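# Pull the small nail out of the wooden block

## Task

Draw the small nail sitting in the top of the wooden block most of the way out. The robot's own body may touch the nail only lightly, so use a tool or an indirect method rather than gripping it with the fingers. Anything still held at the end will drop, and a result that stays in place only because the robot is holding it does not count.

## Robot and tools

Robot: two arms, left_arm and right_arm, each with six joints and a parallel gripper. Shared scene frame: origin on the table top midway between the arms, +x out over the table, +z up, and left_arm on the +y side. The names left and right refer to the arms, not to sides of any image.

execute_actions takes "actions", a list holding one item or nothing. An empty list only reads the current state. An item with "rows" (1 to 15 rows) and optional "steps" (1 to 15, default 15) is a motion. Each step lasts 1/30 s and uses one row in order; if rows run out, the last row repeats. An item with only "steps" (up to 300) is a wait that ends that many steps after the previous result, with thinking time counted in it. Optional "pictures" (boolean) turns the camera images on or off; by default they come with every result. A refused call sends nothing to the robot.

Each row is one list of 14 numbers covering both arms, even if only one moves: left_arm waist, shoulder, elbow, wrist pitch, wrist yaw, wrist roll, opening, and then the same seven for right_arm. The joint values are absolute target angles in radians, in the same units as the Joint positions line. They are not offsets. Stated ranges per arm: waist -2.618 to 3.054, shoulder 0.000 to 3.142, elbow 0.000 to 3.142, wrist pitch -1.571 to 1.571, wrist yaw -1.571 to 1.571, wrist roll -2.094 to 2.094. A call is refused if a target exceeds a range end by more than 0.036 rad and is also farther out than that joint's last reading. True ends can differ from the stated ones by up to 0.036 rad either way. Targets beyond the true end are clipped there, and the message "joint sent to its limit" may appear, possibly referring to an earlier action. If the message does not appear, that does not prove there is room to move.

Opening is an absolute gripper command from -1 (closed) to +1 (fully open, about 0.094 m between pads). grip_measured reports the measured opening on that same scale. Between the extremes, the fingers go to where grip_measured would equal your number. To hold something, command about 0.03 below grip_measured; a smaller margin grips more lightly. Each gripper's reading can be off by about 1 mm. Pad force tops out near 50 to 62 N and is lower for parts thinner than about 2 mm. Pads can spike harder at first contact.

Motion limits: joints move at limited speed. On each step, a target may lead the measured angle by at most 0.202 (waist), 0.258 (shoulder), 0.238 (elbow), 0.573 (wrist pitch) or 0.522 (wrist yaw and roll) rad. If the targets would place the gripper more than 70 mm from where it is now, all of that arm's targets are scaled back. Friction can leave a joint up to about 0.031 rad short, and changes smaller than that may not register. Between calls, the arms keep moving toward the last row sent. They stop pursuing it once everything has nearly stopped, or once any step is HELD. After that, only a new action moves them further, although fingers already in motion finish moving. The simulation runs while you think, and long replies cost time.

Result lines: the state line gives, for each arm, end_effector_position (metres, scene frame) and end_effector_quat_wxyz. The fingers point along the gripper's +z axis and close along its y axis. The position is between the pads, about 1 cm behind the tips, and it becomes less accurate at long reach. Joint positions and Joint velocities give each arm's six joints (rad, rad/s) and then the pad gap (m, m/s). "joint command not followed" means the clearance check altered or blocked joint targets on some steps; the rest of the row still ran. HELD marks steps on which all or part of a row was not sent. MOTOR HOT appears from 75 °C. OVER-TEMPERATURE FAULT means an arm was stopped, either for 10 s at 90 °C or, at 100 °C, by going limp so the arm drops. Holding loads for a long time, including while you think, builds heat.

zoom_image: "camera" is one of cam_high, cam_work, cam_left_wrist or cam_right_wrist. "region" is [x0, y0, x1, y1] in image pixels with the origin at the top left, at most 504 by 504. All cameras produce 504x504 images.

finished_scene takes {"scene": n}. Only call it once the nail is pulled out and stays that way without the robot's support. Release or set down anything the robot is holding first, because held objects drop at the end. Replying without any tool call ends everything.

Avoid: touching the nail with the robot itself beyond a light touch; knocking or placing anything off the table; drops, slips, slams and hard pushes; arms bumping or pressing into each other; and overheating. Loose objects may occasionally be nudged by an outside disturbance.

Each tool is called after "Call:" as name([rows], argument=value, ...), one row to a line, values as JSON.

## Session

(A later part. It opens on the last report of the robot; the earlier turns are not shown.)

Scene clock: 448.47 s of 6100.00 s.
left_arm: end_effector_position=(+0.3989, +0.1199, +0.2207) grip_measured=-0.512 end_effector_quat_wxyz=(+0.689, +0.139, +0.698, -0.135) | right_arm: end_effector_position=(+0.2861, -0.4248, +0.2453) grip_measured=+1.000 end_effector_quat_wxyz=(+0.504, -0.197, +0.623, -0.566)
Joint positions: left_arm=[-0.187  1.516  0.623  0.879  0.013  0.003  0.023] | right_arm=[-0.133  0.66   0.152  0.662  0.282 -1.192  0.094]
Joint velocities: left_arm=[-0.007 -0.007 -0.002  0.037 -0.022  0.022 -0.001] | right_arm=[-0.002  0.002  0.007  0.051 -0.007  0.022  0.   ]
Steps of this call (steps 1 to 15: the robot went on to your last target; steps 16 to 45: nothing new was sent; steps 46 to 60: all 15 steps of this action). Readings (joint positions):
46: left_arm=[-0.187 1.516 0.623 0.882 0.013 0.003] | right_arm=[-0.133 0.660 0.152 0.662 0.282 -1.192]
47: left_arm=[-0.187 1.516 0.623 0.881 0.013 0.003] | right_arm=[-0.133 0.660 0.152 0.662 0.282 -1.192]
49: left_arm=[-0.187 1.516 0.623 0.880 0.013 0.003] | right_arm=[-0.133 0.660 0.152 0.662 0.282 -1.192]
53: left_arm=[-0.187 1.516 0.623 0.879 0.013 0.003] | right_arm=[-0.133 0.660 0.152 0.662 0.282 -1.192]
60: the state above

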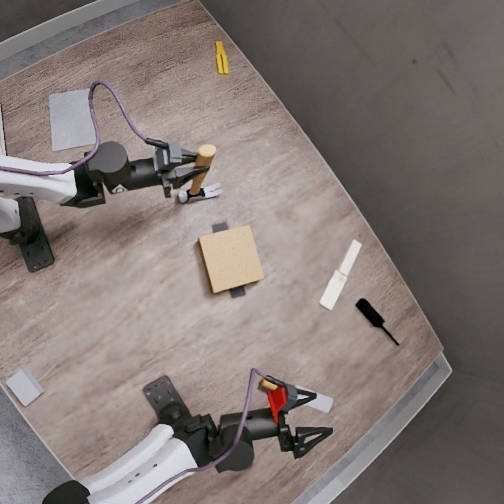

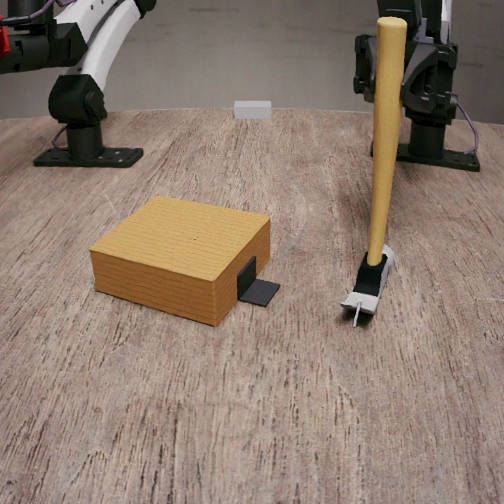

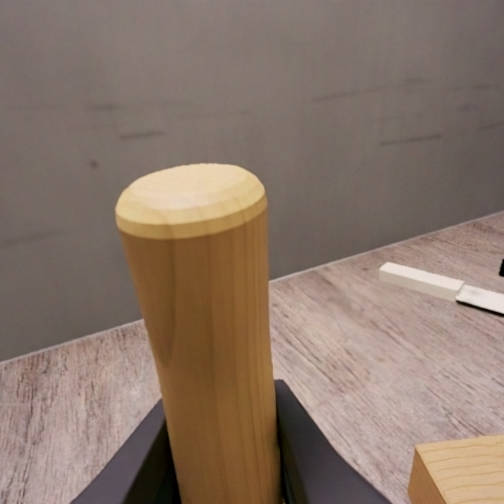

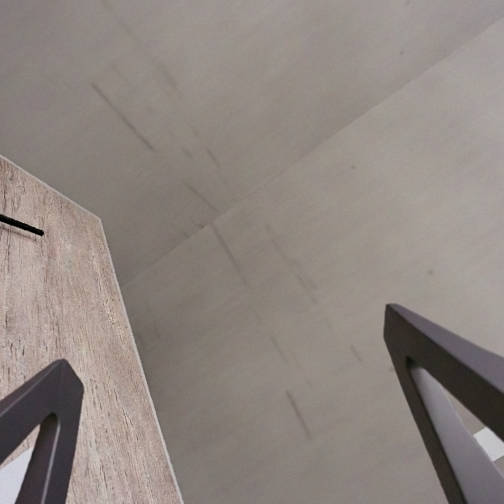

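Resting on the table. Opening gradually.

Call:
execute_actions([
  {"rows":[[-0.19,1.5,0.63,0.915,0.02,0,-0.52,-0.133,0.66,0.152,0.662,0.282,-1.192,1],[-0.19,1.5,0.63,0.915,0.02,0,-0.5,-0.133,0.66,0.152,0.662,0.282,-1.192,1],[-0.19,1.5,0.63,0.915,0.02,0,-0.48,-0.133,0.66,0.152,0.662,0.282,-1.192,1],[-0.19,1.5,0.63,0.915,0.02,0,-0.46,-0.133,0.66,0.152,0.662,0.282,-1.192,1],[-0.19,1.5,0.63,0.915,0.02,0,-0.44,-0.133,0.66,0.152,0.662,0.282,-1.192,1],[-0.19,1.5,0.63,0.915,0.02,0,-0.42,-0.133,0.66,0.152,0.662,0.282,-1.192,1],[-0.19,1.5,0.63,0.915,0.02,0,-0.4,-0.133,0.66,0.152,0.662,0.282,-1.192,1],[-0.19,1.5,0.63,0.915,0.02,0,-0.37,-0.133,0.66,0.152,0.662,0.282,-1.192,1],[-0.19,1.5,0.63,0.915,0.02,0,-0.34,-0.133,0.66,0.152,0.662,0.282,-1.192,1]],"steps":15},
])

Scene clock: 451.07 s of 6100.00 s.
left_arm: end_effector_position=(+0.3989, +0.1199, +0.2237) grip_measured=-0.341 end_effector_quat_wxyz=(+0.694, +0.138, +0.694, -0.136) | right_arm: end_effector_position=(+0.2861, -0.4248, +0.2453) grip_measured=+1.000 end_effector_quat_wxyz=(+0.504, -0.197, +0.623, -0.566)
Joint positions: left_arm=[-0.187  1.516  0.623  0.891  0.013  0.003  0.031] | right_arm=[-0.133  0.66   0.152  0.662  0.282 -1.192  0.094]
Joint velocities: left_arm=[-0.002  0.007 -0.002 -0.051 -0.051  0.007  0.   ] | right_arm=[ 0.022 -0.002  0.007  0.051  0.007 -0.066  0.   ]
Steps of this call (steps 1 to 15: the robot went on to your last target; steps 16 to 63: nothing new was sent; steps 64 to 78: all 15 steps of this action). Readings (joint positions):
64: left_arm=[-0.187 1.516 0.623 0.879 0.013 0.003] | right_arm=[-0.133 0.660 0.152 0.662 0.282 -1.192]
65: left_arm=[-0.187 1.516 0.623 0.879 0.013 0.003] | right_arm=[-0.133 0.660 0.152 0.662 0.282 -1.192]
67: left_arm=[-0.187 1.516 0.623 0.879 0.013 0.003] | right_arm=[-0.133 0.660 0.152 0.662 0.282 -1.192]
71: left_arm=[-0.187 1.516 0.623 0.888 0.013 0.003] | right_arm=[-0.133 0.660 0.152 0.662 0.282 -1.192]
78: the state above

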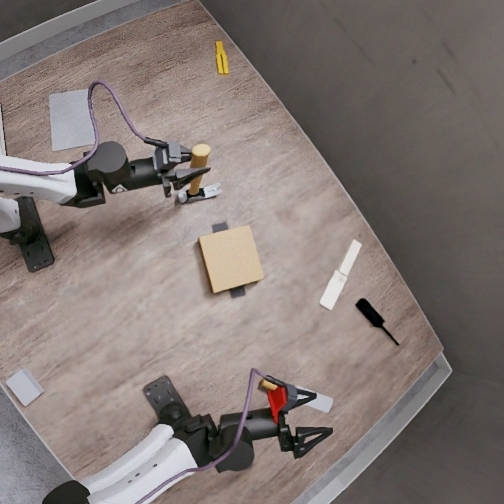

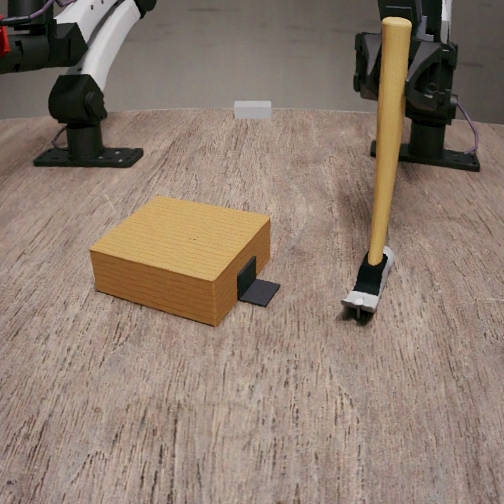

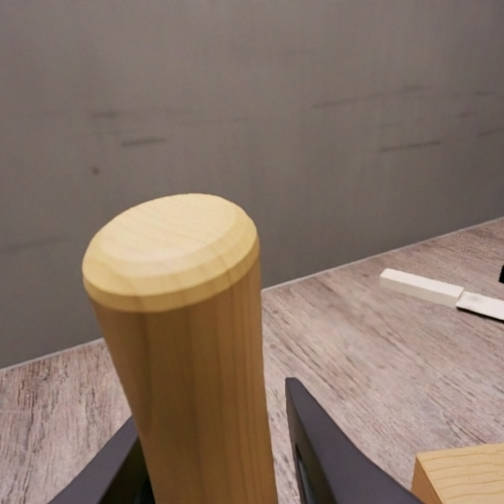

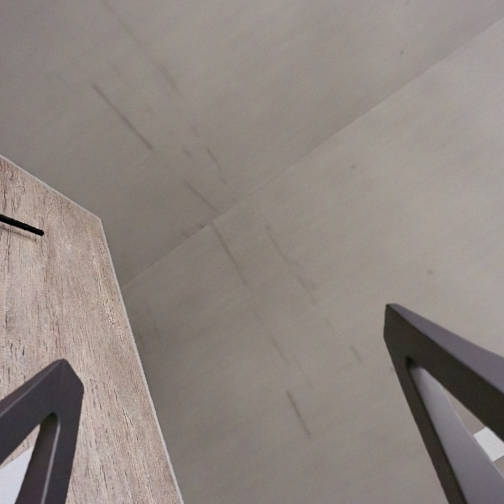

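Call:
execute_actions([
  {"rows":[[-0.19,1.5,0.63,0.915,0.02,0,-0.3,-0.133,0.66,0.152,0.662,0.282,-1.192,1],[-0.19,1.5,0.63,0.915,0.02,0,-0.25,-0.133,0.66,0.152,0.662,0.282,-1.192,1],[-0.19,1.5,0.63,0.915,0.02,0,-0.2,-0.133,0.66,0.152,0.662,0.282,-1.192,1],[-0.19,1.5,0.63,0.915,0.02,0,-0.15,-0.133,0.66,0.152,0.662,0.282,-1.192,1],[-0.19,1.5,0.63,0.915,0.02,0,-0.1,-0.133,0.66,0.152,0.662,0.282,-1.192,1],[-0.19,1.5,0.63,0.915,0.02,0,-0.05,-0.133,0.66,0.152,0.662,0.282,-1.192,1],[-0.19,1.5,0.63,0.915,0.02,0,0.0,-0.133,0.66,0.152,0.662,0.282,-1.192,1]],"steps":15},
])

Scene clock: 452.87 s of 6100.00 s.
left_arm: end_effector_position=(+0.3989, +0.1199, +0.2238) grip_measured=-0.001 end_effector_quat_wxyz=(+0.694, +0.138, +0.694, -0.136) | right_arm: end_effector_position=(+0.2861, -0.4248, +0.2453) grip_measured=+1.000 end_effector_quat_wxyz=(+0.504, -0.197, +0.623, -0.566)
Joint positions: left_arm=[-0.187  1.516  0.623  0.892  0.013  0.003  0.047] | right_arm=[-0.133  0.66   0.152  0.662  0.282 -1.192  0.094]
Joint velocities: left_arm=[-0.002 -0.002  0.007  0.037  0.081  0.022  0.   ] | right_arm=[ 0.012  0.007 -0.007 -0.051  0.007  0.037  0.   ]
Steps of this call (steps 1 to 15: the robot went on to your last target; steps 16 to 39: nothing new was sent; steps 40 to 54: all 15 steps of this action). Readings (joint positions):
40: left_arm=[-0.187 1.516 0.623 0.892 0.013 0.003] | right_arm=[-0.133 0.660 0.152 0.662 0.282 -1.192]
41: left_arm=[-0.187 1.516 0.623 0.892 0.013 0.003] | right_arm=[-0.133 0.660 0.152 0.662 0.282 -1.192]
43: left_arm=[-0.187 1.516 0.623 0.892 0.013 0.003] | right_arm=[-0.133 0.660 0.152 0.662 0.282 -1.192]
47: left_arm=[-0.187 1.516 0.623 0.892 0.013 0.003] | right_arm=[-0.133 0.660 0.152 0.662 0.282 -1.192]
54: the state above

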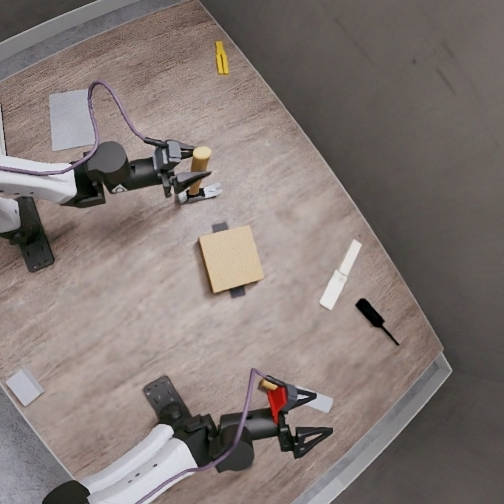

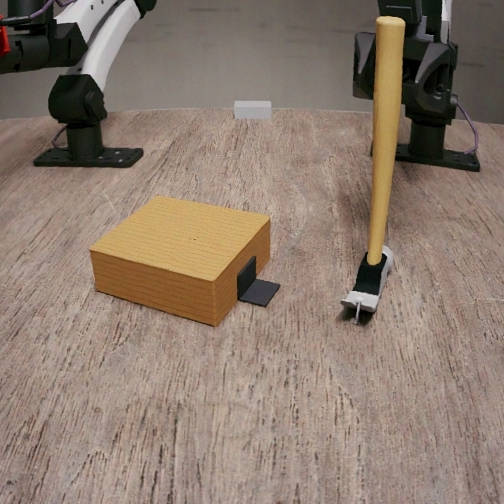

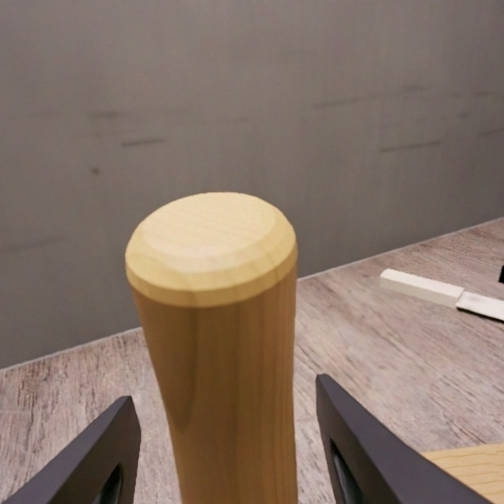

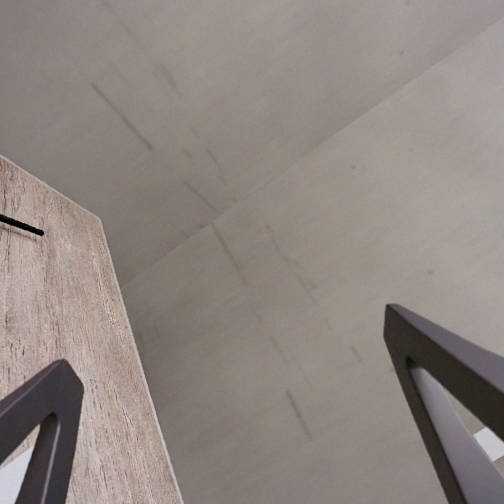

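Call:
execute_actions([
  {"rows":[[-0.19,1.48,0.605,0.905,0.02,0,0.05,-0.133,0.66,0.152,0.662,0.282,-1.192,1],[-0.19,1.455,0.59,0.895,0.02,0,0.1,-0.133,0.66,0.152,0.662,0.282,-1.192,1],[-0.19,1.43,0.575,0.885,0.02,0,0.15,-0.133,0.66,0.152,0.662,0.282,-1.192,1],[-0.19,1.405,0.56,0.875,0.02,0,0.2,-0.133,0.66,0.152,0.662,0.282,-1.192,1],[-0.19,1.38,0.545,0.865,0.02,0,0.2,-0.133,0.66,0.152,0.662,0.282,-1.192,1],[-0.19,1.355,0.53,0.855,0.02,0,0.2,-0.133,0.66,0.152,0.662,0.282,-1.192,1],[-0.19,1.33,0.515,0.845,0.02,0,0.2,-0.133,0.66,0.152,0.662,0.282,-1.192,1],[-0.19,1.305,0.50,0.835,0.02,0,0.2,-0.133,0.66,0.152,0.662,0.282,-1.192,1],[-0.19,1.28,0.485,0.825,0.02,0,0.2,-0.133,0.66,0.152,0.662,0.282,-1.192,1],[-0.19,1.255,0.47,0.815,0.02,0,0.2,-0.133,0.66,0.152,0.662,0.282,-1.192,1],[-0.19,1.23,0.455,0.805,0.02,0,0.2,-0.133,0.66,0.152,0.662,0.282,-1.192,1],[-0.19,1.205,0.44,0.795,0.02,0,0.2,-0.133,0.66,0.152,0.662,0.282,-1.192,1],[-0.19,1.18,0.425,0.785,0.02,0,0.2,-0.133,0.66,0.152,0.662,0.282,-1.192,1],[-0.19,1.155,0.41,0.775,0.02,0,0.2,-0.133,0.66,0.152,0.662,0.282,-1.192,1],[-0.19,1.13,0.395,0.765,0.02,0,0.2,-0.133,0.66,0.152,0.662,0.282,-1.192,1]],"steps":15},
])

Scene clock: 457.17 s of 6100.00 s.
left_arm: end_effector_position=(+0.3388, +0.1436, +0.2549) grip_measured=+0.199 end_effector_quat_wxyz=(+0.719, +0.133, +0.667, -0.140) | right_arm: end_effector_position=(+0.2861, -0.4248, +0.2453) grip_measured=+1.000 end_effector_quat_wxyz=(+0.504, -0.197, +0.623, -0.566)
Joint positions: left_arm=[-0.187  1.186  0.443  0.817  0.013  0.003  0.056] | right_arm=[-0.133  0.66   0.152  0.662  0.282 -1.192  0.094]
Joint velocities: left_arm=[ 0.002 -0.706 -0.462 -0.3   -0.081 -0.022  0.   ] | right_arm=[-0.012 -0.007 -0.002  0.037 -0.037  0.007  0.   ]
Steps of this call (steps 1 to 15: the robot went on to your last target; steps 16 to 90: nothing new was sent; then 0.80 s passed at rest; steps 91 to 105: all 15 steps of this action). Readings (joint positions):
91: left_arm=[-0.187 1.513 0.623 0.892 0.013 0.003] | right_arm=[-0.133 0.660 0.152 0.662 0.282 -1.192]
92: left_arm=[-0.187 1.507 0.621 0.890 0.013 0.003] | right_arm=[-0.133 0.660 0.152 0.662 0.282 -1.192]
94: left_arm=[-0.187 1.471 0.602 0.885 0.013 0.003] | right_arm=[-0.133 0.660 0.152 0.662 0.282 -1.192]
98: left_arm=[-0.187 1.362 0.548 0.871 0.013 0.003] | right_arm=[-0.133 0.660 0.152 0.662 0.282 -1.192]
105: the state above

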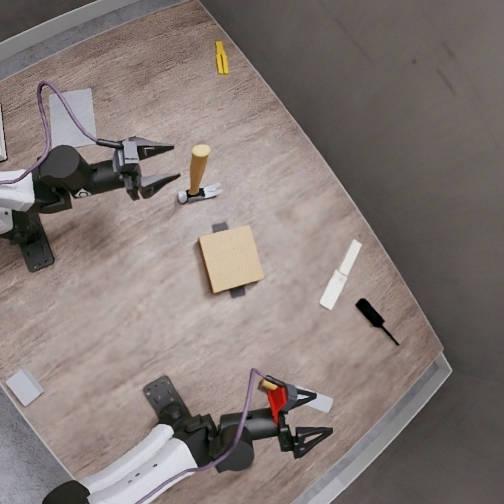

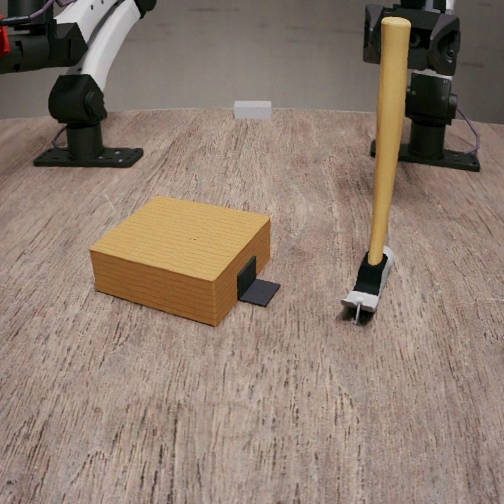

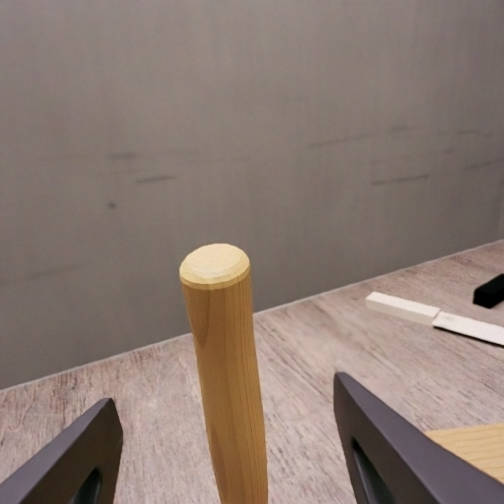

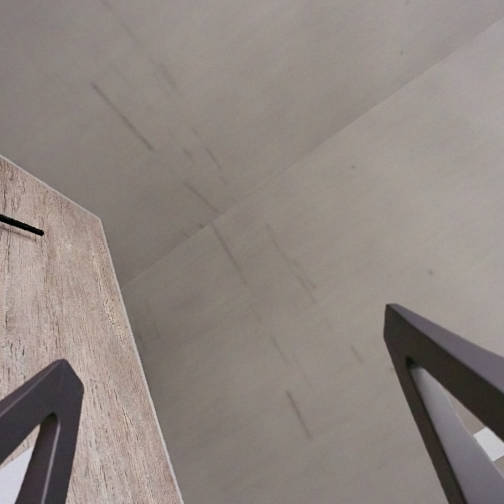

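The nail is out, the hammer is standing on its own on the table, and the gripper is clear of it.

Call:
finished_scene(scene=2)

The scene is finished: the task was done.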